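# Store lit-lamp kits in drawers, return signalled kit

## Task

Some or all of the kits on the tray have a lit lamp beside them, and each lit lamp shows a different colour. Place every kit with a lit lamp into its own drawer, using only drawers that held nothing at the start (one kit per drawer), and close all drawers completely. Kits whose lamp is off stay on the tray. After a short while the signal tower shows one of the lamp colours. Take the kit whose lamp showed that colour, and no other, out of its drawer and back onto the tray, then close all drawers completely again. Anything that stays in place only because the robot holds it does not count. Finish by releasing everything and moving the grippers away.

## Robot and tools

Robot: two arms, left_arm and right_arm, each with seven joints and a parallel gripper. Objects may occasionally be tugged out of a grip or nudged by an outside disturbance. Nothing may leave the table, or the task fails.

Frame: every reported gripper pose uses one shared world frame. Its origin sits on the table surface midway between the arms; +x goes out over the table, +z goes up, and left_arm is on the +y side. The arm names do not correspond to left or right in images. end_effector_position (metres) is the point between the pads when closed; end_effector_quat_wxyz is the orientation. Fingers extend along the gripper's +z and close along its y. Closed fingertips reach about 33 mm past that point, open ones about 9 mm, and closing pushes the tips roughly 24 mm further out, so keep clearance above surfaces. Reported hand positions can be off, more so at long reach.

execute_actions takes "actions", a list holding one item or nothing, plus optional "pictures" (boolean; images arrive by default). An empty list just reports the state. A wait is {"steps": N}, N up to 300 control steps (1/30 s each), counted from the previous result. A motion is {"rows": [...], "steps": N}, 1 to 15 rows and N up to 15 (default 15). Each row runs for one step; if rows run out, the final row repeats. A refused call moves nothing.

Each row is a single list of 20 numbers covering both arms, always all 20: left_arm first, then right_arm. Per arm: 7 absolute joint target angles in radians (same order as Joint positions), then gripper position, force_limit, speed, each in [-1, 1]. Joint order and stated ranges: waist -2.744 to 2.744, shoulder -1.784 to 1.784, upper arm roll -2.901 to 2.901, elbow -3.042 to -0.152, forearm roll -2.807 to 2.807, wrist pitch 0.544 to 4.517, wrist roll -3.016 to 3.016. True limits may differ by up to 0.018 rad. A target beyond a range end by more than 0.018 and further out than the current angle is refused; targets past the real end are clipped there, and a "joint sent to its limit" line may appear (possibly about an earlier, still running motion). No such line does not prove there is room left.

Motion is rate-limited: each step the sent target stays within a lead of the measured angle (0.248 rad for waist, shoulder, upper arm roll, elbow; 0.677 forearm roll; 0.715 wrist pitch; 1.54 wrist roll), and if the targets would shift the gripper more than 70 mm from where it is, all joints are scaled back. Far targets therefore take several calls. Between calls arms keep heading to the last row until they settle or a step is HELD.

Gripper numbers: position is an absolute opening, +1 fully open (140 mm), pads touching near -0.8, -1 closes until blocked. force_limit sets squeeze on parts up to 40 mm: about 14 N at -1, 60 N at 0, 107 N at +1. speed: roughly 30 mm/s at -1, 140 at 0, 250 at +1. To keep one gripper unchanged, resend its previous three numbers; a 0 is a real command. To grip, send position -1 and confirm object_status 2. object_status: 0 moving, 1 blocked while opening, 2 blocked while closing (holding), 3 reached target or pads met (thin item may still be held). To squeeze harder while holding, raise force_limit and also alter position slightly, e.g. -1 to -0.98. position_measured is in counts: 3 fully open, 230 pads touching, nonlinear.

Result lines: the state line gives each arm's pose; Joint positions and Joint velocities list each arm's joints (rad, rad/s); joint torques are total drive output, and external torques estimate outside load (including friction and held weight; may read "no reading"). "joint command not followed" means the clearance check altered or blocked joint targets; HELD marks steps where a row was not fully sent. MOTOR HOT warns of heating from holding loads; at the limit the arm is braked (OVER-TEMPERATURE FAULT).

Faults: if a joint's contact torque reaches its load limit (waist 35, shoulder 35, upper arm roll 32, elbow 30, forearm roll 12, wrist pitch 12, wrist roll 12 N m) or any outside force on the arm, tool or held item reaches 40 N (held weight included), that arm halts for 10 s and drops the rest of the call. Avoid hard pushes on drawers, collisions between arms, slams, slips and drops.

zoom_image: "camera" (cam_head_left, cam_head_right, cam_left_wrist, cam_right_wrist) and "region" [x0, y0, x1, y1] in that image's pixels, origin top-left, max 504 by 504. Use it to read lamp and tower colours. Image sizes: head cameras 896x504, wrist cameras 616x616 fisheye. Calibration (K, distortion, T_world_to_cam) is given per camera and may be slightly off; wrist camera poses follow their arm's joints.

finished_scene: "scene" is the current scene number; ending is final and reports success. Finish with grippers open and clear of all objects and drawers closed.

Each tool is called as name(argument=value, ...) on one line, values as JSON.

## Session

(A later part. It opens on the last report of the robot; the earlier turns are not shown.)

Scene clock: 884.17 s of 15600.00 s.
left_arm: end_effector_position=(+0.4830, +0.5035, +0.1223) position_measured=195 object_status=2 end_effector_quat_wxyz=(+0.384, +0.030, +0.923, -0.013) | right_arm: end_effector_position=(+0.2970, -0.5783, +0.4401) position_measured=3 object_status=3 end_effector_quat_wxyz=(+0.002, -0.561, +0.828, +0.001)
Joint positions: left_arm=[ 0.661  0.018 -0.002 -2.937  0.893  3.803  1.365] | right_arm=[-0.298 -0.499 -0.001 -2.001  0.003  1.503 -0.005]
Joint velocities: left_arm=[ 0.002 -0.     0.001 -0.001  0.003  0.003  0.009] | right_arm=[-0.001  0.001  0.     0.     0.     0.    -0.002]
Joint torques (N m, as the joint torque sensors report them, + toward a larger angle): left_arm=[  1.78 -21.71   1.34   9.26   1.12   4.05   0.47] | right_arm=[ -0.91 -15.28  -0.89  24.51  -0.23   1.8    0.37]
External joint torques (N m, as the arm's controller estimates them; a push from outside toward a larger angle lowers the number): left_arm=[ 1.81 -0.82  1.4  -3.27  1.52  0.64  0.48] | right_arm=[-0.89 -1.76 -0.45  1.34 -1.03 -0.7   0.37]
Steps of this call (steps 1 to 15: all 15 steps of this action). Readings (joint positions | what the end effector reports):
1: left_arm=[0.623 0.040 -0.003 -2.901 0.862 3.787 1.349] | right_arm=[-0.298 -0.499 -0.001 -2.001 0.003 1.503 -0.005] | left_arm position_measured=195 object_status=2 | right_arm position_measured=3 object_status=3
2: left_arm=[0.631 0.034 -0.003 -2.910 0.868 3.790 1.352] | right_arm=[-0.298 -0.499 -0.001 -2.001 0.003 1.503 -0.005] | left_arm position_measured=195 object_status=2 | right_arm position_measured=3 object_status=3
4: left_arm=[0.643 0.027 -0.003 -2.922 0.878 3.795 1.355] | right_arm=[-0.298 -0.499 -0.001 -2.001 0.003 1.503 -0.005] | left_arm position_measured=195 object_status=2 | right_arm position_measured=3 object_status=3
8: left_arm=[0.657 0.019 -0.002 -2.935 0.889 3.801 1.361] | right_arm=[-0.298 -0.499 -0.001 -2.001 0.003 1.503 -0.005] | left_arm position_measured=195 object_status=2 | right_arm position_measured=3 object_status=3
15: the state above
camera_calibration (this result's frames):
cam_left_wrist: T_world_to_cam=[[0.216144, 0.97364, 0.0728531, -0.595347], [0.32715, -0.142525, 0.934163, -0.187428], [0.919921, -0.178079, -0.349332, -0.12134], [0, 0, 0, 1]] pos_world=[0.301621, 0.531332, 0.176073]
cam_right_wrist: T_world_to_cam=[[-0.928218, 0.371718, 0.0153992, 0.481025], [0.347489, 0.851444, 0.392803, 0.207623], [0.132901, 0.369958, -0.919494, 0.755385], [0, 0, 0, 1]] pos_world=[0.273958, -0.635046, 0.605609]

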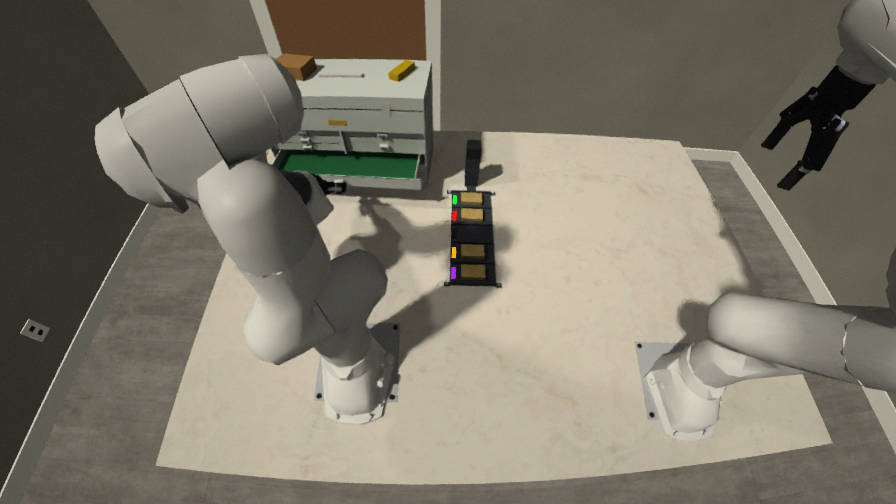

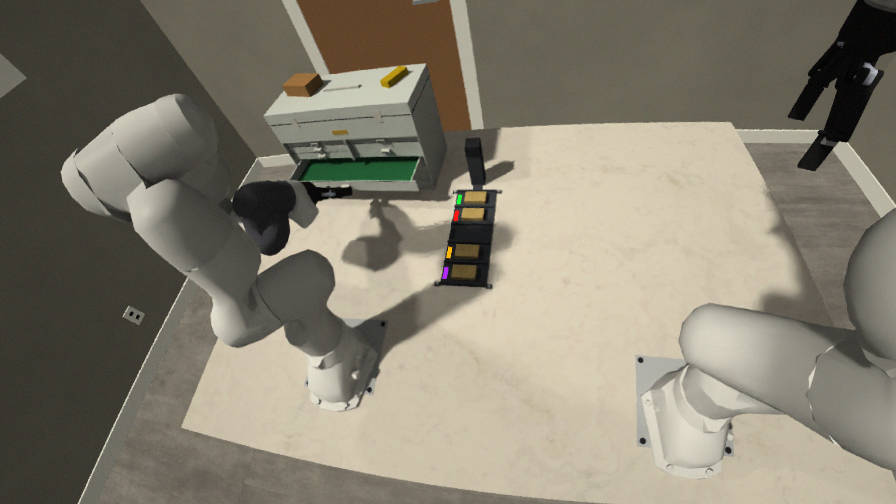

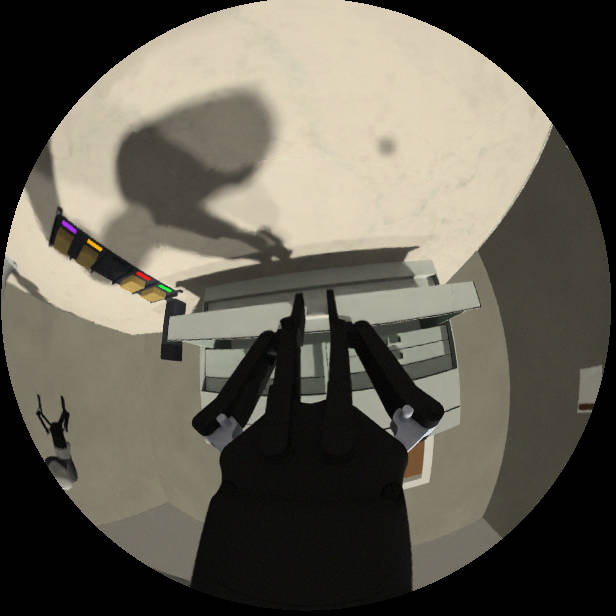

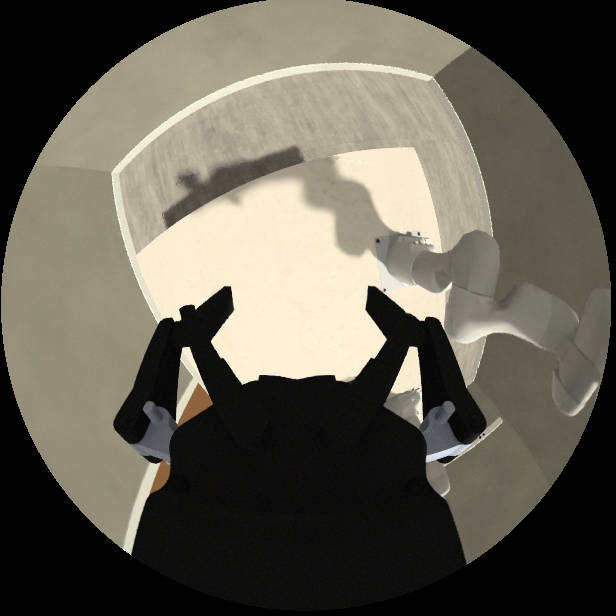

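execute_actions(actions=[{"rows":[[0.661,0.018,0,-2.937,0.893,3.803,1.365,0,0,0.3, -0.3,-0.5,0,-2.0,0,1.5,0,1,0,0]],"steps":10}], pictures=false)

execute_actions(actions=[{"rows":[[0.661,-0.012,0,-2.97,0.893,3.803,1.365,0,0,0.3, -0.3,-0.5,0,-2.0,0,1.5,0,1,0,0],[0.661,-0.012,0,-2.97,0.893,3.803,1.365,0,0,0.3, -0.3,-0.5,0,-2.0,0,1.5,0,1,0,0],[0.661,-0.012,0,-2.97,0.893,3.803,1.365,0,0,0.3, -0.3,-0.5,0,-2.0,0,1.5,0,1,0,0],[0.661,-0.012,0,-2.97,0.893,3.803,1.365,0,0,0.3, -0.3,-0.5,0,-2.0,0,1.5,0,1,0,0],[0.661,-0.065,0,-3.005,0.893,3.803,1.365,0,0,0.3, -0.3,-0.5,0,-2.0,0,1.5,0,1,0,0],[0.661,-0.065,0,-3.005,0.893,3.803,1.365,0,0,0.3, -0.3,-0.5,0,-2.0,0,1.5,0,1,0,0],[0.661,-0.065,0,-3.005,0.893,3.803,1.365,0,0,0.3, -0.3,-0.5,0,-2.0,0,1.5,0,1,0,0],[0.661,-0.065,0,-3.005,0.893,3.803,1.365,0,0,0.3, -0.3,-0.5,0,-2.0,0,1.5,0,1,0,0],[0.661,-0.135,0,-3.03,0.893,3.803,1.365,0,0,0.3, -0.3,-0.5,0,-2.0,0,1.5,0,1,0,0]],"steps":15}], pictures=false)

execute_actions(actions=[{"rows":[[0.635,-0.45,0,-3.02,0.65,3.55,1.365,0,0,0.3, -0.3,-0.5,0,-2.0,0,1.5,0,1,0,0]],"steps":12}], pictures=false)

execute_actions(actions=[{"rows":[[0.12,-0.7,0,-2.9,0,2.7,1.2,0.35,0,0.3, -0.3,-0.5,0,-2.0,0,1.5,0,1,0,0]],"steps":15}], pictures=false)

execute_actions(actions=[{"rows":[[-0.603,-0.27,0,-2.29,0,2.05,1.02,0.35,0,0.3, -0.3,-0.5,0,-2.0,0,1.5,0,1,0,0]],"steps":15}], pictures=false)

execute_actions(actions=[{"rows":[[-0.603,0.038,0,-2.186,0,2.224,1.02,0.35,0,0.3, -0.3,-0.5,0,-2.0,0,1.5,0,1,0,0]],"steps":15}], pictures=false)

execute_actions(actions=[{"rows":[[-0.603,0.055,0,-2.197,0,2.305,1.02,0.35,0,0.3, -0.3,-0.5,0,-2.0,0,1.5,0,1,0,0],[-0.603,0.07,0,-2.204,0,2.325,1.02,0.35,0,0.3, -0.3,-0.5,0,-2.0,0,1.5,0,1,0,0],[-0.603,0.085,0,-2.212,0,2.35,1.02,0.35,0,0.3, -0.3,-0.5,0,-2.0,0,1.5,0,1,0,0],[-0.603,0.10,0,-2.22,0,2.375,1.02,0.35,0,0.3, -0.3,-0.5,0,-2.0,0,1.5,0,1,0,0],[-0.603,0.115,0,-2.227,0,2.40,1.02,0.35,0,0.3, -0.3,-0.5,0,-2.0,0,1.5,0,1,0,0],[-0.603,0.13,0,-2.235,0,2.42,1.02,0.35,0,0.3, -0.3,-0.5,0,-2.0,0,1.5,0,1,0,0],[-0.603,0.145,0,-2.242,0,2.44,1.02,0.35,0,0.3, -0.3,-0.5,0,-2.0,0,1.5,0,1,0,0],[-0.603,0.16,0,-2.249,0,2.46,1.02,0.35,0,0.3, -0.3,-0.5,0,-2.0,0,1.5,0,1,0,0],[-0.603,0.175,0,-2.255,0,2.47,1.02,0.35,0,0.3, -0.3,-0.5,0,-2.0,0,1.5,0,1,0,0],[-0.603,0.19,0,-2.259,0,2.48,1.02,0.35,0,0.3, -0.3,-0.5,0,-2.0,0,1.5,0,1,0,0],[-0.603,0.205,0,-2.262,0,2.48,1.02,0.35,0,0.3, -0.3,-0.5,0,-2.0,0,1.5,0,1,0,0],[-0.603,0.212,0,-2.263,0,2.48,1.02,0.35,0,0.3, -0.3,-0.5,0,-2.0,0,1.5,0,1,0,0]],"steps":15}], pictures=false)

execute_actions(actions=[{"steps":20}])

zoom_image(camera="cam_left_wrist", region=[200, 180, 440, 400])

Scene clock: 936.27 s of 15600.00 s.
left_arm: end_effector_position=(+0.4828, +0.5036, +0.1222) position_measured=129 object_status=0 end_effector_quat_wxyz=(+0.384, +0.031, +0.923, -0.013) | right_arm: end_effector_position=(+0.2970, -0.5783, +0.4401) position_measured=3 object_status=3 end_effector_quat_wxyz=(+0.002, -0.561, +0.828, +0.001)
Joint positions: left_arm=[ 0.661  0.018 -0.002 -2.937  0.893  3.803  1.366] | right_arm=[-0.298 -0.499 -0.001 -2.001  0.003  1.503 -0.005]
Joint velocities: left_arm=[-0.001  0.001  0.001  0.001 -0.001 -0.     0.   ] | right_arm=[-0.001  0.    -0.     0.001 -0.     0.001 -0.   ]
Joint torques (N m, as the joint torque sensors report them, + toward a larger angle): left_arm=[ -0.64 -21.03   1.09  11.82  -0.31   3.49  -0.04] | right_arm=[ -0.92 -15.25  -1.11  23.89  -0.21   1.81   0.41]
External joint torques (N m, as the arm's controller estimates them; a push from outside toward a larger angle lowers the number): left_arm=[-0.64 -0.18  1.13 -0.67  0.09  0.09 -0.02] | right_arm=[-0.86 -1.83 -0.61  0.75 -1.01 -0.69  0.41]
Steps of this call (steps 1 to 15: the robot went on to your last target; steps 16 to 90: nothing new was sent; then 48.77 s passed at rest; steps 91 to 100: all 10 steps of this action). Readings (joint positions | what the end effector reports):
91: left_arm=[0.661 0.018 -0.002 -2.937 0.893 3.803 1.366] | right_arm=[-0.298 -0.499 -0.001 -2.001 0.003 1.503 -0.005] | left_arm position_measured=195 object_status=0 | right_arm position_measured=3 object_status=3
92: left_arm=[0.661 0.018 -0.002 -2.937 0.893 3.803 1.366] | right_arm=[-0.298 -0.499 -0.001 -2.001 0.003 1.503 -0.005] | left_arm position_measured=193 object_status=0 | right_arm position_measured=3 object_status=3
94: left_arm=[0.661 0.018 -0.002 -2.937 0.893 3.803 1.366] | right_arm=[-0.298 -0.499 -0.001 -2.001 0.003 1.503 -0.005] | left_arm position_measured=168 object_status=0 | right_arm position_measured=3 object_status=3
98: left_arm=[0.661 0.018 -0.002 -2.937 0.893 3.803 1.366] | right_arm=[-0.298 -0.499 -0.001 -2.001 0.003 1.503 -0.005] | left_arm position_measured=130 object_status=0 | right_arm position_measured=3 object_status=3
100: the state above

Scene clock: 936.77 s of 15600.00 s.
left_arm: end_effector_position=(+0.4695, +0.4935, +0.1533) position_measured=129 object_status=3 end_effector_quat_wxyz=(+0.404, +0.038, +0.914, +0.005) | right_arm: end_effector_position=(+0.2970, -0.5783, +0.4401) position_measured=3 object_status=3 end_effector_quat_wxyz=(+0.002, -0.561, +0.828, +0.001)
Joint positions: left_arm=[ 0.661 -0.13  -0.002 -3.026  0.893  3.802  1.366] | right_arm=[-0.298 -0.499 -0.001 -2.001  0.003  1.503 -0.005]
Joint velocities: left_arm=[ 0.001 -0.047 -0.    -0.027 -0.001  0.    -0.001] | right_arm=[-0.     0.001  0.    -0.     0.     0.001 -0.   ]
Joint torques (N m, as the joint torque sensors report them, + toward a larger angle): left_arm=[ -0.65 -16.57   2.39  11.48  -0.34   3.76  -0.03] | right_arm=[ -0.87 -15.22  -0.77  24.04  -0.21   1.91   0.42]
External joint torques (N m, as the arm's controller estimates them; a push from outside toward a larger angle lowers the number): left_arm=[-0.64 -0.46  2.13 -2.03  0.18  0.5  -0.01] | right_arm=[-0.85 -1.81 -0.33  0.88 -1.01 -0.59  0.42]
Steps of this call (steps 1 to 15: all 15 steps of this action). Readings (joint positions | what the end effector reports):
1: left_arm=[0.661 0.012 -0.002 -2.944 0.893 3.803 1.366] | right_arm=[-0.298 -0.499 -0.001 -2.001 0.003 1.503 -0.005] | left_arm position_measured=129 object_status=0 | right_arm position_measured=3 object_status=3
2: left_arm=[0.661 0.004 -0.002 -2.953 0.893 3.803 1.366] | right_arm=[-0.298 -0.499 -0.001 -2.001 0.003 1.503 -0.005] | left_arm position_measured=129 object_status=0 | right_arm position_measured=3 object_status=3
4: left_arm=[0.661 -0.005 -0.002 -2.962 0.893 3.803 1.366] | right_arm=[-0.298 -0.499 -0.001 -2.001 0.003 1.503 -0.005] | left_arm position_measured=129 object_status=3 | right_arm position_measured=3 object_status=3
8: left_arm=[0.661 -0.052 -0.002 -2.996 0.893 3.802 1.366] | right_arm=[-0.298 -0.499 -0.001 -2.001 0.003 1.503 -0.005] | left_arm position_measured=129 object_status=3 | right_arm position_measured=3 object_status=3
15: the state above

Scene clock: 937.17 s of 15600.00 s.
left_arm: end_effector_position=(+0.4831, +0.5836, +0.2571) position_measured=129 object_status=3 end_effector_quat_wxyz=(+0.443, -0.046, +0.887, +0.122) | right_arm: end_effector_position=(+0.2970, -0.5783, +0.4401) position_measured=3 object_status=3 end_effector_quat_wxyz=(+0.002, -0.561, +0.828, +0.001)
Joint positions: left_arm=[ 0.639 -0.446 -0.001 -3.017  0.665  3.586  1.366] | right_arm=[-0.298 -0.499 -0.001 -2.001  0.003  1.503 -0.005]
Joint velocities: left_arm=[-0.007 -0.025 -0.001 -0.017 -0.104 -0.192 -0.001] | right_arm=[ 0.001  0.    -0.     0.     0.001 -0.001  0.   ]
Joint torques (N m, as the joint torque sensors report them, + toward a larger angle): left_arm=[ -2.19 -11.9    1.74  18.05  -1.28   2.57   0.  ] | right_arm=[ -0.27 -15.7   -0.79  24.14  -0.2    1.86   0.41]
External joint torques (N m, as the arm's controller estimates them; a push from outside toward a larger angle lowers the number): left_arm=[-2.02 -0.67  1.38 -1.34 -0.62 -0.66  0.01] | right_arm=[-0.25 -2.16 -0.33  0.95 -1.   -0.64  0.41]
Steps of this call (steps 1 to 12: all 12 steps of this action). Readings (joint positions | what the end effector reports):
1: left_arm=[0.655 -0.161 -0.002 -3.032 0.862 3.772 1.366] | right_arm=[-0.298 -0.499 -0.001 -2.001 0.003 1.503 -0.005] | left_arm position_measured=129 object_status=3 | right_arm position_measured=3 object_status=3
2: left_arm=[0.652 -0.209 -0.002 -3.032 0.831 3.746 1.366] | right_arm=[-0.298 -0.499 -0.001 -2.001 0.003 1.503 -0.005] | left_arm position_measured=129 object_status=3 | right_arm position_measured=3 object_status=3
4: left_arm=[0.646 -0.311 -0.002 -3.028 0.773 3.698 1.366] | right_arm=[-0.298 -0.499 -0.001 -2.001 0.003 1.503 -0.005] | left_arm position_measured=129 object_status=3 | right_arm position_measured=3 object_status=3
8: left_arm=[0.640 -0.431 -0.001 -3.016 0.691 3.623 1.366] | right_arm=[-0.298 -0.499 -0.001 -2.001 0.003 1.503 -0.005] | left_arm position_measured=129 object_status=3 | right_arm position_measured=3 object_status=3
12: the state above

Scene clock: 937.67 s of 15600.00 s.
left_arm: end_effector_position=(+0.4734, +0.4584, +0.2506) position_measured=85 object_status=3 end_effector_quat_wxyz=(+0.289, -0.209, +0.934, -0.017) | right_arm: end_effector_position=(+0.2970, -0.5783, +0.4401) position_measured=3 object_status=3 end_effector_quat_wxyz=(+0.002, -0.561, +0.828, +0.001)
Joint positions: left_arm=[ 0.129 -0.696  0.    -2.902  0.029  2.792  1.25 ] | right_arm=[-0.298 -0.499 -0.001 -2.001  0.003  1.503 -0.005]
Joint velocities: left_arm=[-0.093 -0.014  0.001  0.001 -0.222 -0.538 -0.145] | right_arm=[ 0.    -0.     0.    -0.     0.001 -0.001  0.   ]
Joint torques (N m, as the joint torque sensors report them, + toward a larger angle): left_arm=[-1.24 -9.19 -0.17 24.47  0.07  2.86 -0.3 ] | right_arm=[ -0.93 -15.02  -1.12  23.78  -0.19   1.85   0.39]
External joint torques (N m, as the arm's controller estimates them; a push from outside toward a larger angle lowers the number): left_arm=[-1.99 -1.19 -0.24 -0.01 -0.54 -0.73 -0.28] | right_arm=[-0.92 -1.58 -0.68  0.67 -0.99 -0.64  0.39]
Steps of this call (steps 1 to 15: all 15 steps of this action). Readings (joint positions | what the end effector reports):
1: left_arm=[0.572 -0.488 0.003 -3.004 0.535 3.456 1.352] | right_arm=[-0.298 -0.499 -0.001 -2.001 0.003 1.503 -0.005] | left_arm position_measured=129 object_status=0 | right_arm position_measured=3 object_status=3
2: left_arm=[0.496 -0.555 0.004 -2.973 0.404 3.326 1.336] | right_arm=[-0.298 -0.499 -0.001 -2.001 0.003 1.503 -0.005] | left_arm position_measured=120 object_status=0 | right_arm position_measured=3 object_status=3
4: left_arm=[0.385 -0.633 0.003 -2.925 0.277 3.184 1.318] | right_arm=[-0.298 -0.499 -0.001 -2.001 0.003 1.503 -0.005] | left_arm position_measured=102 object_status=0 | right_arm position_measured=3 object_status=3
8: left_arm=[0.236 -0.676 0.001 -2.905 0.154 3.018 1.295] | right_arm=[-0.298 -0.499 -0.001 -2.001 0.003 1.503 -0.005] | left_arm position_measured=85 object_status=0 | right_arm position_measured=3 object_status=3
15: the state above

Scene clock: 938.17 s of 15600.00 s.
left_arm: end_effector_position=(+0.4668, +0.1886, +0.2480) position_measured=85 object_status=3 end_effector_quat_wxyz=(+0.076, -0.009, +0.997, -0.032) | right_arm: end_effector_position=(+0.2970, -0.5783, +0.4401) position_measured=3 object_status=3 end_effector_quat_wxyz=(+0.002, -0.561, +0.828, +0.001)
Joint positions: left_arm=[-0.438 -0.305  0.005 -2.375  0.008  2.234  1.129] | right_arm=[-0.298 -0.499 -0.001 -2.001  0.003  1.503 -0.005]
Joint velocities: left_arm=[-1.188  0.226 -0.082  0.654 -0.018 -0.619 -0.206] | right_arm=[ 0.     0.     0.    -0.001 -0.001  0.001 -0.   ]
Joint torques (N m, as the joint torque sensors report them, + toward a larger angle): left_arm=[  1.39 -20.21   2.46  19.66   0.27   1.43  -0.29] | right_arm=[ -0.51 -15.    -0.79  24.24  -0.21   1.87   0.36]
External joint torques (N m, as the arm's controller estimates them; a push from outside toward a larger angle lowers the number): left_arm=[-2.93  1.62 -0.19  0.21 -0.41 -0.59 -0.3 ] | right_arm=[-0.56 -1.58 -0.45  1.14 -1.02 -0.62  0.36]
Steps of this call (steps 1 to 15: all 15 steps of this action). Readings (joint positions | what the end effector reports):
1: left_arm=[0.109 -0.677 0.005 -2.880 0.025 2.747 1.243] | right_arm=[-0.298 -0.499 -0.001 -2.001 0.003 1.503 -0.005] | left_arm position_measured=85 object_status=3 | right_arm position_measured=3 object_status=3
2: left_arm=[0.081 -0.647 0.005 -2.849 0.023 2.700 1.234] | right_arm=[-0.298 -0.499 -0.001 -2.001 0.003 1.503 -0.005] | left_arm position_measured=85 object_status=3 | right_arm position_measured=3 object_status=3
4: left_arm=[0.017 -0.583 0.006 -2.782 0.020 2.608 1.218] | right_arm=[-0.298 -0.499 -0.001 -2.001 0.003 1.503 -0.005] | left_arm position_measured=85 object_status=3 | right_arm position_measured=3 object_status=3
8: left_arm=[-0.136 -0.432 0.008 -2.623 0.014 2.433 1.182] | right_arm=[-0.298 -0.499 -0.001 -2.001 0.003 1.503 -0.005] | left_arm position_measured=85 object_status=3 | right_arm position_measured=3 object_status=3
15: the state above

Scene clock: 938.67 s of 15600.00 s.
left_arm: end_effector_position=(+0.4561, +0.0928, +0.1571) position_measured=85 object_status=3 end_effector_quat_wxyz=(-0.000, +0.035, +0.999, +0.002) | right_arm: end_effector_position=(+0.2970, -0.5783, +0.4401) position_measured=3 object_status=3 end_effector_quat_wxyz=(+0.002, -0.561, +0.828, +0.001)
Joint positions: left_arm=[-0.601  0.04  -0.003 -2.189  0.003  2.227  1.05 ] | right_arm=[-0.298 -0.499 -0.001 -2.001  0.003  1.503 -0.005]
Joint velocities: left_arm=[ 0.    -0.01   0.004  0.034 -0.     0.    -0.077] | right_arm=[ 0.001 -0.001  0.     0.001 -0.001 -0.001 -0.   ]
Joint torques (N m, as the joint torque sensors report them, + toward a larger angle): left_arm=[ -2.04 -33.01   1.7   22.6    0.14   2.12  -0.24] | right_arm=[ -0.66 -15.5   -0.71  24.2   -0.17   1.87   0.36]
External joint torques (N m, as the arm's controller estimates them; a push from outside toward a larger angle lowers the number): left_arm=[-1.98 -1.82  1.72  0.52 -0.48 -0.19 -0.25] | right_arm=[-0.7  -1.93 -0.34  0.99 -0.98 -0.63  0.36]
Steps of this call (steps 1 to 15: all 15 steps of this action). Readings (joint positions | what the end effector reports):
1: left_arm=[-0.474 -0.274 0.003 -2.335 0.007 2.231 1.123] | right_arm=[-0.298 -0.499 -0.001 -2.001 0.003 1.503 -0.005] | left_arm position_measured=85 object_status=3 | right_arm position_measured=3 object_status=3
2: left_arm=[-0.505 -0.226 0.001 -2.292 0.007 2.232 1.116] | right_arm=[-0.298 -0.499 -0.001 -2.001 0.003 1.503 -0.005] | left_arm position_measured=85 object_status=3 | right_arm position_measured=3 object_status=3
4: left_arm=[-0.550 -0.125 -0.002 -2.237 0.006 2.233 1.103] | right_arm=[-0.298 -0.499 -0.001 -2.001 0.003 1.503 -0.005] | left_arm position_measured=85 object_status=3 | right_arm position_measured=3 object_status=3
8: left_arm=[-0.596 0.019 -0.004 -2.203 0.004 2.230 1.076] | right_arm=[-0.298 -0.499 -0.001 -2.001 0.003 1.503 -0.005] | left_arm position_measured=85 object_status=3 | right_arm position_measured=3 object_status=3
15: the state above

Scene clock: 939.17 s of 15600.00 s.
left_arm: end_effector_position=(+0.4489, +0.0975, +0.0533) position_measured=85 object_status=3 end_effector_quat_wxyz=(-0.012, +0.026, +1.000, +0.008) | right_arm: end_effector_position=(+0.2970, -0.5783, +0.4401) position_measured=3 object_status=3 end_effector_quat_wxyz=(+0.002, -0.561, +0.828, +0.001)
Joint positions: left_arm=[-0.601  0.21  -0.003 -2.264  0.003  2.446  1.031] | right_arm=[-0.298 -0.499 -0.001 -2.001  0.003  1.503 -0.005]
Joint velocities: left_arm=[-0.001  0.102  0.001 -0.038 -0.     0.158 -0.015] | right_arm=[ 0.001  0.001 -0.001  0.     0.002 -0.     0.   ]
Joint torques (N m, as the joint torque sensors report them, + toward a larger angle): left_arm=[ -1.6  -38.57   2.24  21.8    0.12   3.72  -0.33] | right_arm=[ -0.83 -15.47  -0.89  24.44  -0.21   1.87   0.34]
External joint torques (N m, as the arm's controller estimates them; a push from outside toward a larger angle lowers the number): left_arm=[-1.69  1.68  1.98 -1.6  -0.4   0.82 -0.33] | right_arm=[-0.84 -2.01 -0.47  1.3  -1.03 -0.63  0.34]
Steps of this call (steps 1 to 15: all 15 steps of this action). Readings (joint positions | what the end effector reports):
1: left_arm=[-0.601 0.041 -0.003 -2.190 0.003 2.239 1.047] | right_arm=[-0.298 -0.499 -0.001 -2.001 0.003 1.503 -0.005] | left_arm position_measured=85 object_status=3 | right_arm position_measured=3 object_status=3
2: left_arm=[-0.601 0.046 -0.003 -2.191 0.003 2.254 1.045] | right_arm=[-0.298 -0.499 -0.001 -2.001 0.003 1.503 -0.005] | left_arm position_measured=85 object_status=3 | right_arm position_measured=3 object_status=3
4: left_arm=[-0.601 0.065 -0.003 -2.200 0.003 2.290 1.042] | right_arm=[-0.298 -0.499 -0.001 -2.001 0.003 1.503 -0.005] | left_arm position_measured=85 object_status=3 | right_arm position_measured=3 object_status=3
8: left_arm=[-0.601 0.125 -0.003 -2.230 0.003 2.367 1.036] | right_arm=[-0.298 -0.499 -0.001 -2.001 0.003 1.503 -0.005] | left_arm position_measured=85 object_status=3 | right_arm position_measured=3 object_status=3
15: the state above

Scene clock: 939.83 s of 15600.00 s.
left_arm: end_effector_position=(+0.4560, +0.0927, +0.0543) position_measured=85 object_status=3 end_effector_quat_wxyz=(-0.001, +0.024, +1.000, +0.001) | right_arm: end_effector_position=(+0.2970, -0.5783, +0.4401) position_measured=3 object_status=3 end_effector_quat_wxyz=(+0.002, -0.561, +0.828, +0.001)
Joint positions: left_arm=[-0.601  0.213 -0.003 -2.264  0.003  2.475  1.027] | right_arm=[-0.298 -0.499 -0.001 -2.001  0.003  1.503 -0.005]
Joint velocities: left_arm=[ 0.001  0.    -0.     0.001 -0.001  0.002 -0.003] | right_arm=[ 0.    -0.001  0.    -0.001  0.    -0.001 -0.   ]
Joint torques (N m, as the joint torque sensors report them, + toward a larger angle): left_arm=[ -2.51 -36.1    1.93  19.96  -0.03   3.35  -0.18] | right_arm=[ -0.94 -15.55  -0.95  24.21  -0.25   1.83   0.37]
External joint torques (N m, as the arm's controller estimates them; a push from outside toward a larger angle lowers the number): left_arm=[-2.49 -1.14  1.78 -0.17 -0.52  0.92 -0.18] | right_arm=[-1.01 -1.96 -0.62  0.99 -1.07 -0.67  0.37]
Steps of this call (steps 1 to 20: the robot went on to your last target). Readings (joint positions | what the end effector reports):
1: left_arm=[-0.601 0.212 -0.003 -2.265 0.003 2.451 1.031] | right_arm=[-0.298 -0.499 -0.001 -2.001 0.003 1.503 -0.005] | left_arm position_measured=85 object_status=3 | right_arm position_measured=3 object_status=3
2: left_arm=[-0.601 0.213 -0.003 -2.265 0.003 2.455 1.030] | right_arm=[-0.298 -0.499 -0.001 -2.001 0.003 1.503 -0.005] | left_arm position_measured=85 object_status=3 | right_arm position_measured=3 object_status=3
4: left_arm=[-0.601 0.213 -0.003 -2.265 0.003 2.462 1.030] | right_arm=[-0.298 -0.499 -0.001 -2.001 0.003 1.503 -0.005] | left_arm position_measured=85 object_status=3 | right_arm position_measured=3 object_status=3
8: left_arm=[-0.601 0.213 -0.003 -2.264 0.003 2.470 1.029] | right_arm=[-0.298 -0.499 -0.001 -2.001 0.003 1.503 -0.005] | left_arm position_measured=85 object_status=3 | right_arm position_measured=3 object_status=3
20: the state above
camera_calibration (this result's frames):
cam_left_wrist: T_world_to_cam=[[0.205705, 0.977118, -0.0540924, -0.173259], [0.893333, -0.164924, 0.418038, -0.401704], [0.399551, -0.134315, -0.906818, 0.0700569], [0, 0, 0, 1]] pos_world=[0.366504, 0.112453, 0.222084]
cam_right_wrist: T_world_to_cam=[[-0.928217, 0.37172, 0.0153939, 0.481026], [0.34749, 0.851447, 0.392796, 0.207626], [0.132903, 0.36995, -0.919497, 0.755386], [0, 0, 0, 1]] pos_world=[0.273956, -0.635045, 0.605615]

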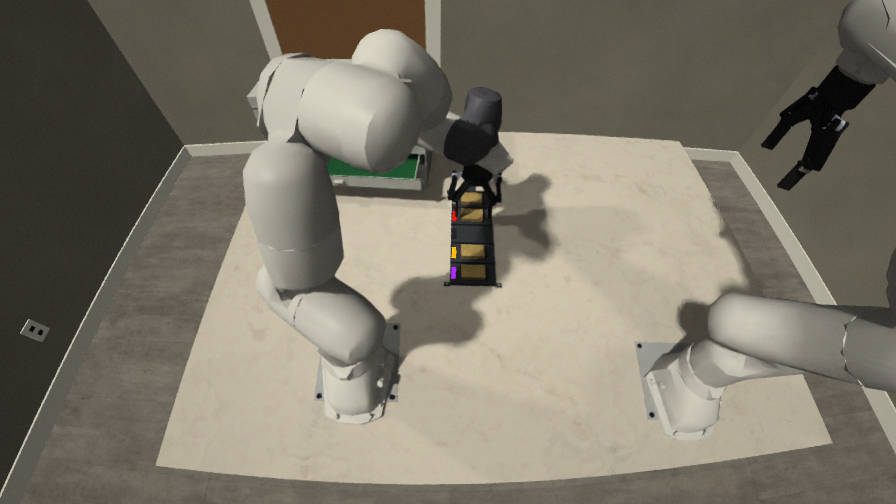

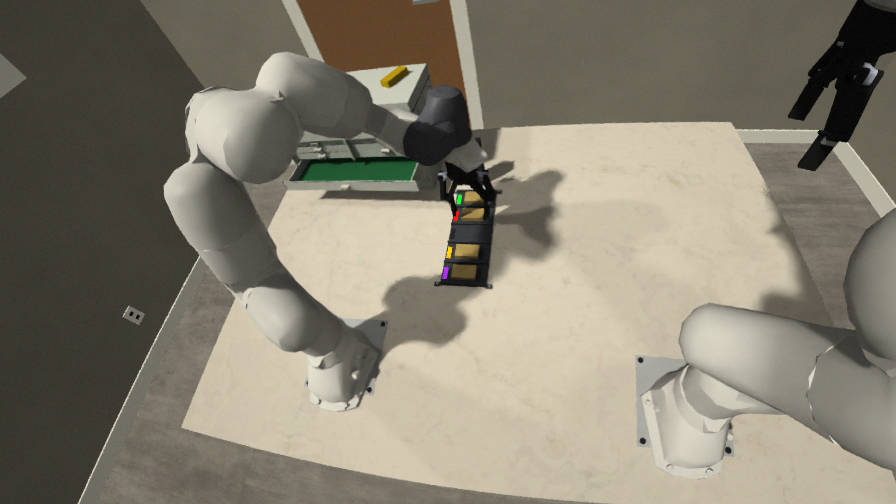

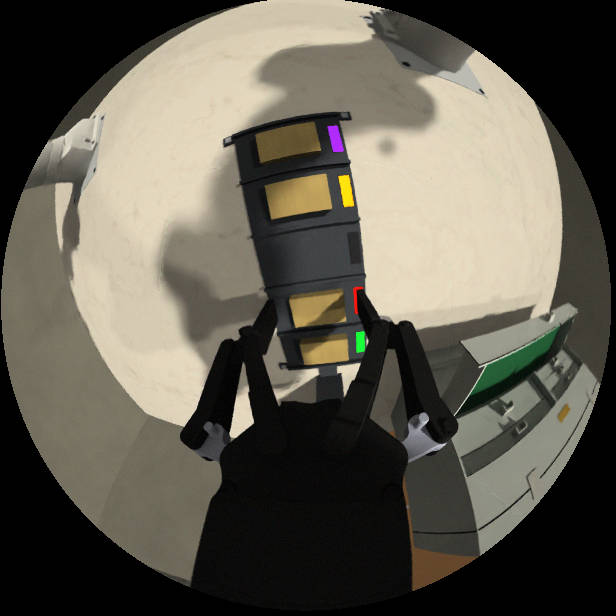

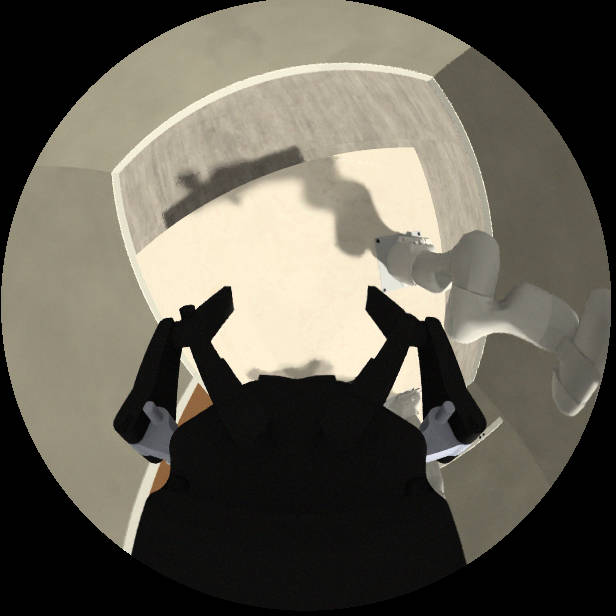

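Region (200, 180, 440, 400) of cam_left_wrist's 616x616 image, scaled by 2.100, with more detail than that image has; it fills the top 462 rows of this view, and the rest is white.

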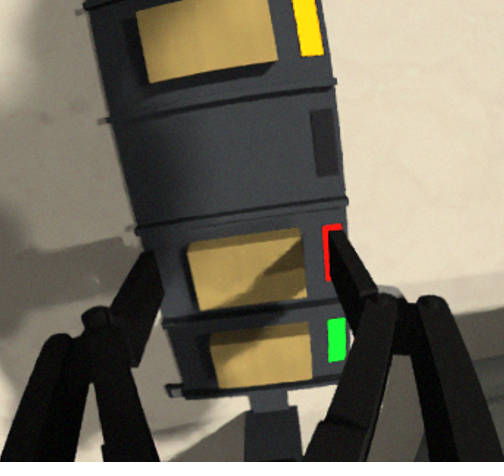

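execute_actions(actions=[{"rows":[[-0.592,0.215,0,-2.258,0,2.49,1.015,0.2,0,0, -0.3,-0.5,0,-2.0,0,1.5,0,1,0,0],[-0.592,0.215,0,-2.258,0,2.50,1.015,0.2,0,0, -0.3,-0.5,0,-2.0,0,1.5,0,1,0,0],[-0.592,0.225,0,-2.26,0,2.51,1.015,0.2,0,0, -0.3,-0.5,0,-2.0,0,1.5,0,1,0,0],[-0.592,0.225,0,-2.26,0,2.517,1.015,0.2,0,0, -0.3,-0.5,0,-2.0,0,1.5,0,1,0,0],[-0.592,0.236,0,-2.262,0,2.517,1.015,0.2,0,0, -0.3,-0.5,0,-2.0,0,1.5,0,1,0,0],[-0.592,0.236,0,-2.262,0,2.517,1.015,0.2,0,0, -0.3,-0.5,0,-2.0,0,1.5,0,1,0,0],[-0.592,0.236,0,-2.262,0,2.517,1.015,0.2,0,0, -0.3,-0.5,0,-2.0,0,1.5,0,1,0,0],[-0.592,0.249,0,-2.263,0,2.517,1.015,0.2,0,0, -0.3,-0.5,0,-2.0,0,1.5,0,1,0,0]],"steps":15}], pictures=false)

execute_actions(actions=[{"rows":[[-0.592,0.249,0,-2.263,0,2.517,1.015,-1,0,-0.5, -0.3,-0.5,0,-2.0,0,1.5,0,1,0,0]],"steps":15}], pictures=false)

Scene clock: 956.27 s of 15600.00 s.
left_arm: end_effector_position=(+0.4597, +0.0944, +0.0393) position_measured=104 object_status=3 end_effector_quat_wxyz=(+0.000, +0.018, +1.000, +0.001) | right_arm: end_effector_position=(+0.2970, -0.5783, +0.4401) position_measured=3 object_status=3 end_effector_quat_wxyz=(+0.002, -0.561, +0.828, +0.001)
Joint positions: left_arm=[-0.595  0.248 -0.002 -2.263  0.003  2.51   1.023] | right_arm=[-0.298 -0.499 -0.001 -2.001  0.003  1.503 -0.005]
Joint velocities: left_arm=[-0.     0.     0.002  0.    -0.001  0.017 -0.003] | right_arm=[-0.001  0.     0.     0.     0.002 -0.    -0.001]
Joint torques (N m, as the joint torque sensors report them, + toward a larger angle): left_arm=[  1.37 -34.75   1.72  19.51  -0.01   3.1   -0.08] | right_arm=[ -0.98 -15.13  -1.05  23.85  -0.17   1.89   0.35]
External joint torques (N m, as the arm's controller estimates them; a push from outside toward a larger angle lowers the number): left_arm=[ 1.3   1.13  1.45 -0.29 -0.48  0.67 -0.08] | right_arm=[-0.98 -1.55 -0.64  0.63 -0.97 -0.61  0.35]
Steps of this call (steps 1 to 15: the robot went on to your last target; steps 16 to 90: nothing new was sent; then 12.93 s passed at rest; steps 91 to 105: all 15 steps of this action). Readings (joint positions | what the end effector reports):
91: left_arm=[-0.600 0.213 -0.002 -2.264 0.003 2.477 1.026] | right_arm=[-0.298 -0.499 -0.001 -2.001 0.003 1.503 -0.005] | left_arm position_measured=85 object_status=0 | right_arm position_measured=3 object_status=3
92: left_arm=[-0.599 0.213 -0.002 -2.262 0.003 2.480 1.026] | right_arm=[-0.298 -0.499 -0.001 -2.001 0.003 1.503 -0.005] | left_arm position_measured=92 object_status=0 | right_arm position_measured=3 object_status=3
94: left_arm=[-0.596 0.217 -0.002 -2.261 0.003 2.490 1.025] | right_arm=[-0.298 -0.499 -0.001 -2.001 0.003 1.503 -0.005] | left_arm position_measured=103 object_status=0 | right_arm position_measured=3 object_status=3
98: left_arm=[-0.595 0.233 -0.002 -2.261 0.003 2.503 1.024] | right_arm=[-0.298 -0.499 -0.001 -2.001 0.003 1.503 -0.005] | left_arm position_measured=104 object_status=0 | right_arm position_measured=3 object_status=3
105: the state above

Scene clock: 956.77 s of 15600.00 s.
left_arm: end_effector_position=(+0.4608, +0.0940, +0.0403) position_measured=139 object_status=2 end_effector_quat_wxyz=(+0.002, +0.018, +1.000, -0.000) | right_arm: end_effector_position=(+0.2970, -0.5783, +0.4401) position_measured=3 object_status=3 end_effector_quat_wxyz=(+0.002, -0.561, +0.828, +0.001)
Joint positions: left_arm=[-0.594  0.246 -0.002 -2.263  0.003  2.512  1.022] | right_arm=[-0.298 -0.499 -0.001 -2.001  0.003  1.503 -0.005]
Joint velocities: left_arm=[-0.    -0.     0.    -0.002  0.001 -0.001  0.   ] | right_arm=[-0.    -0.    -0.002 -0.001  0.     0.     0.   ]
Joint torques (N m, as the joint torque sensors report them, + toward a larger angle): left_arm=[  0.58 -34.2    1.03  18.88   0.06   3.33  -0.29] | right_arm=[ -0.55 -15.25  -0.74  23.99  -0.22   1.86   0.39]
External joint torques (N m, as the arm's controller estimates them; a push from outside toward a larger angle lowers the number): left_arm=[ 0.64  1.31  0.88 -0.7  -0.41  0.9  -0.29] | right_arm=[-0.49 -1.66 -0.23  0.77 -1.02 -0.65  0.39]
Steps of this call (steps 1 to 15: all 15 steps of this action). Readings (joint positions | what the end effector reports):
1: left_arm=[-0.595 0.248 -0.002 -2.263 0.003 2.510 1.023] | right_arm=[-0.298 -0.499 -0.001 -2.001 0.003 1.503 -0.005] | left_arm position_measured=104 object_status=0 | right_arm position_measured=3 object_status=3
2: left_arm=[-0.595 0.248 -0.002 -2.263 0.003 2.511 1.023] | right_arm=[-0.298 -0.499 -0.001 -2.001 0.003 1.503 -0.005] | left_arm position_measured=108 object_status=0 | right_arm position_measured=3 object_status=3
4: left_arm=[-0.595 0.248 -0.002 -2.263 0.003 2.511 1.022] | right_arm=[-0.298 -0.499 -0.001 -2.001 0.003 1.503 -0.005] | left_arm position_measured=117 object_status=0 | right_arm position_measured=3 object_status=3
8: left_arm=[-0.594 0.246 -0.002 -2.263 0.003 2.512 1.022] | right_arm=[-0.298 -0.499 -0.001 -2.001 0.003 1.503 -0.005] | left_arm position_measured=135 object_status=0 | right_arm position_measured=3 object_status=3
15: the state above

execute_actions(actions=[])

Scene clock: 998.43 s of 15600.00 s.
left_arm: end_effector_position=(+0.4608, +0.0940, +0.0403) position_measured=139 object_status=2 end_effector_quat_wxyz=(+0.002, +0.018, +1.000, -0.000) | right_arm: end_effector_position=(+0.2970, -0.5783, +0.4401) position_measured=3 object_status=3 end_effector_quat_wxyz=(+0.002, -0.561, +0.828, +0.001)
Joint positions: left_arm=[-0.594  0.246 -0.002 -2.263  0.003  2.512  1.022] | right_arm=[-0.298 -0.499 -0.001 -2.001  0.003  1.503 -0.005]
Joint velocities: left_arm=[ 0.    -0.    -0.     0.    -0.001  0.     0.001] | right_arm=[ 0.002  0.    -0.    -0.    -0.001  0.    -0.001]
Joint torques (N m, as the joint torque sensors report them, + toward a larger angle): left_arm=[  0.2  -33.41   1.12  19.43   0.02   3.4   -0.27] | right_arm=[ -0.84 -15.47  -0.57  23.98  -0.22   1.9    0.42]
External joint torques (N m, as the arm's controller estimates them; a push from outside toward a larger angle lowers the number): left_arm=[ 0.13  2.3   0.84 -0.31 -0.44  0.94 -0.27] | right_arm=[-0.86 -1.93 -0.16  0.78 -1.02 -0.61  0.42]
Steps of this call (steps 1 to 15: the robot went on to your last target; steps 16 to 90: nothing new was sent; then 38.67 s passed at rest). Readings (joint positions | what the end effector reports):
1: left_arm=[-0.594 0.246 -0.002 -2.263 0.003 2.512 1.022] | right_arm=[-0.298 -0.499 -0.001 -2.001 0.003 1.503 -0.005] | left_arm position_measured=139 object_status=2 | right_arm position_measured=3 object_status=3
2: left_arm=[-0.594 0.246 -0.002 -2.263 0.003 2.512 1.022] | right_arm=[-0.298 -0.499 -0.001 -2.001 0.003 1.503 -0.005] | left_arm position_measured=139 object_status=2 | right_arm position_measured=3 object_status=3
4: left_arm=[-0.594 0.246 -0.002 -2.263 0.003 2.512 1.022] | right_arm=[-0.298 -0.499 -0.001 -2.001 0.003 1.503 -0.005] | left_arm position_measured=139 object_status=2 | right_arm position_measured=3 object_status=3
8: left_arm=[-0.594 0.246 -0.002 -2.263 0.003 2.512 1.022] | right_arm=[-0.298 -0.499 -0.001 -2.001 0.003 1.503 -0.005] | left_arm position_measured=139 object_status=2 | right_arm position_measured=3 object_status=3
90: the state above
All arms were judged still, so your last target was given up. Only a new action makes them travel on or press farther. Fingers that are still opening or closing keep moving.
camera_calibration (this result's frames):
cam_left_wrist: T_world_to_cam=[[0.193534, 0.979483, -0.0561925, -0.170785], [0.893539, -0.152322, 0.422359, -0.401328], [0.405134, -0.131951, -0.904685, 0.0528036], [0, 0, 0, 1]] pos_world=[0.370263, 0.113118, 0.207678]
cam_right_wrist: T_world_to_cam=[[-0.928217, 0.37172, 0.0153908, 0.481028], [0.347489, 0.851448, 0.392795, 0.207627], [0.132905, 0.369947, -0.919497, 0.755386], [0, 0, 0, 1]] pos_world=[0.273955, -0.635044, 0.605617]

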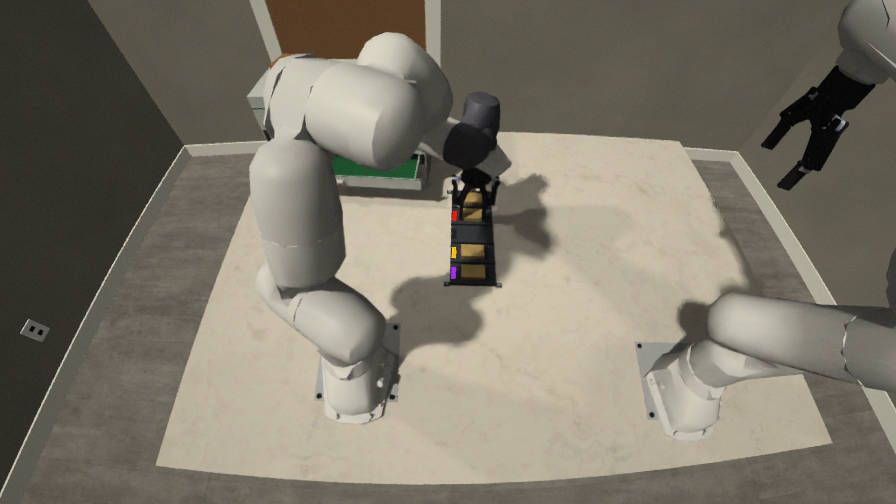

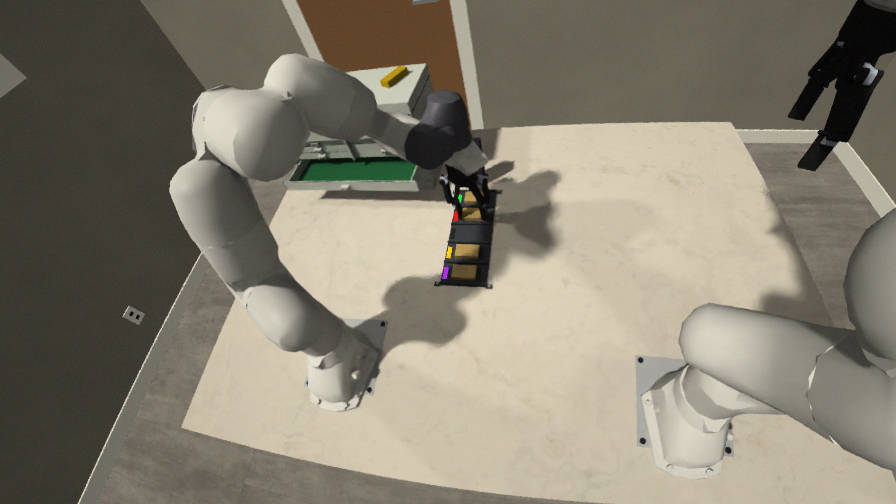

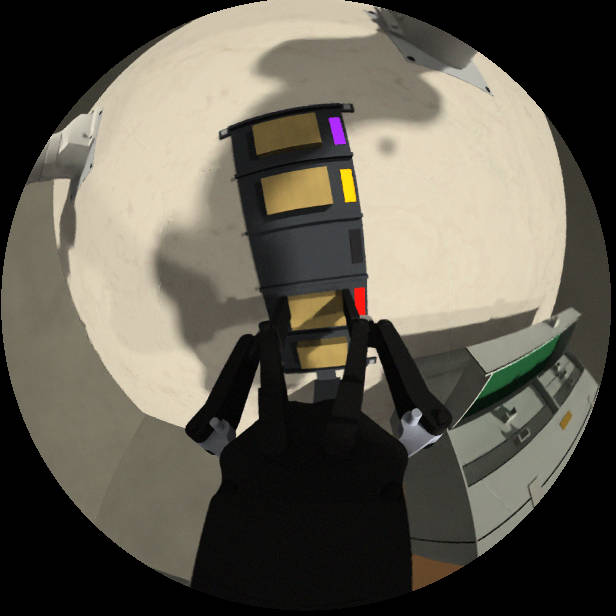

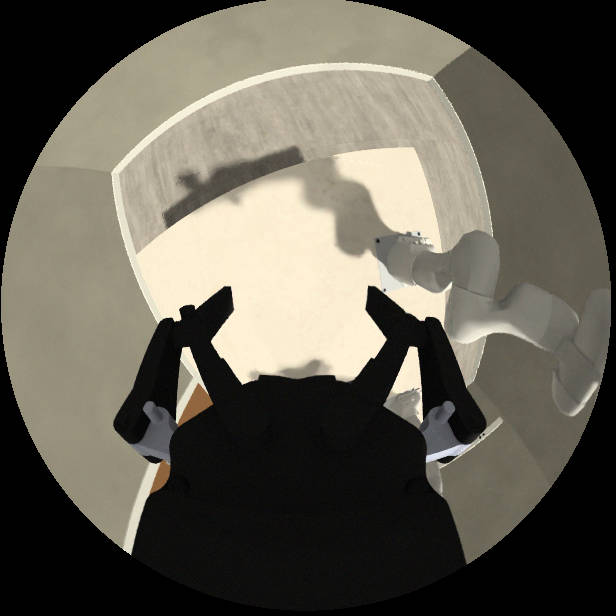

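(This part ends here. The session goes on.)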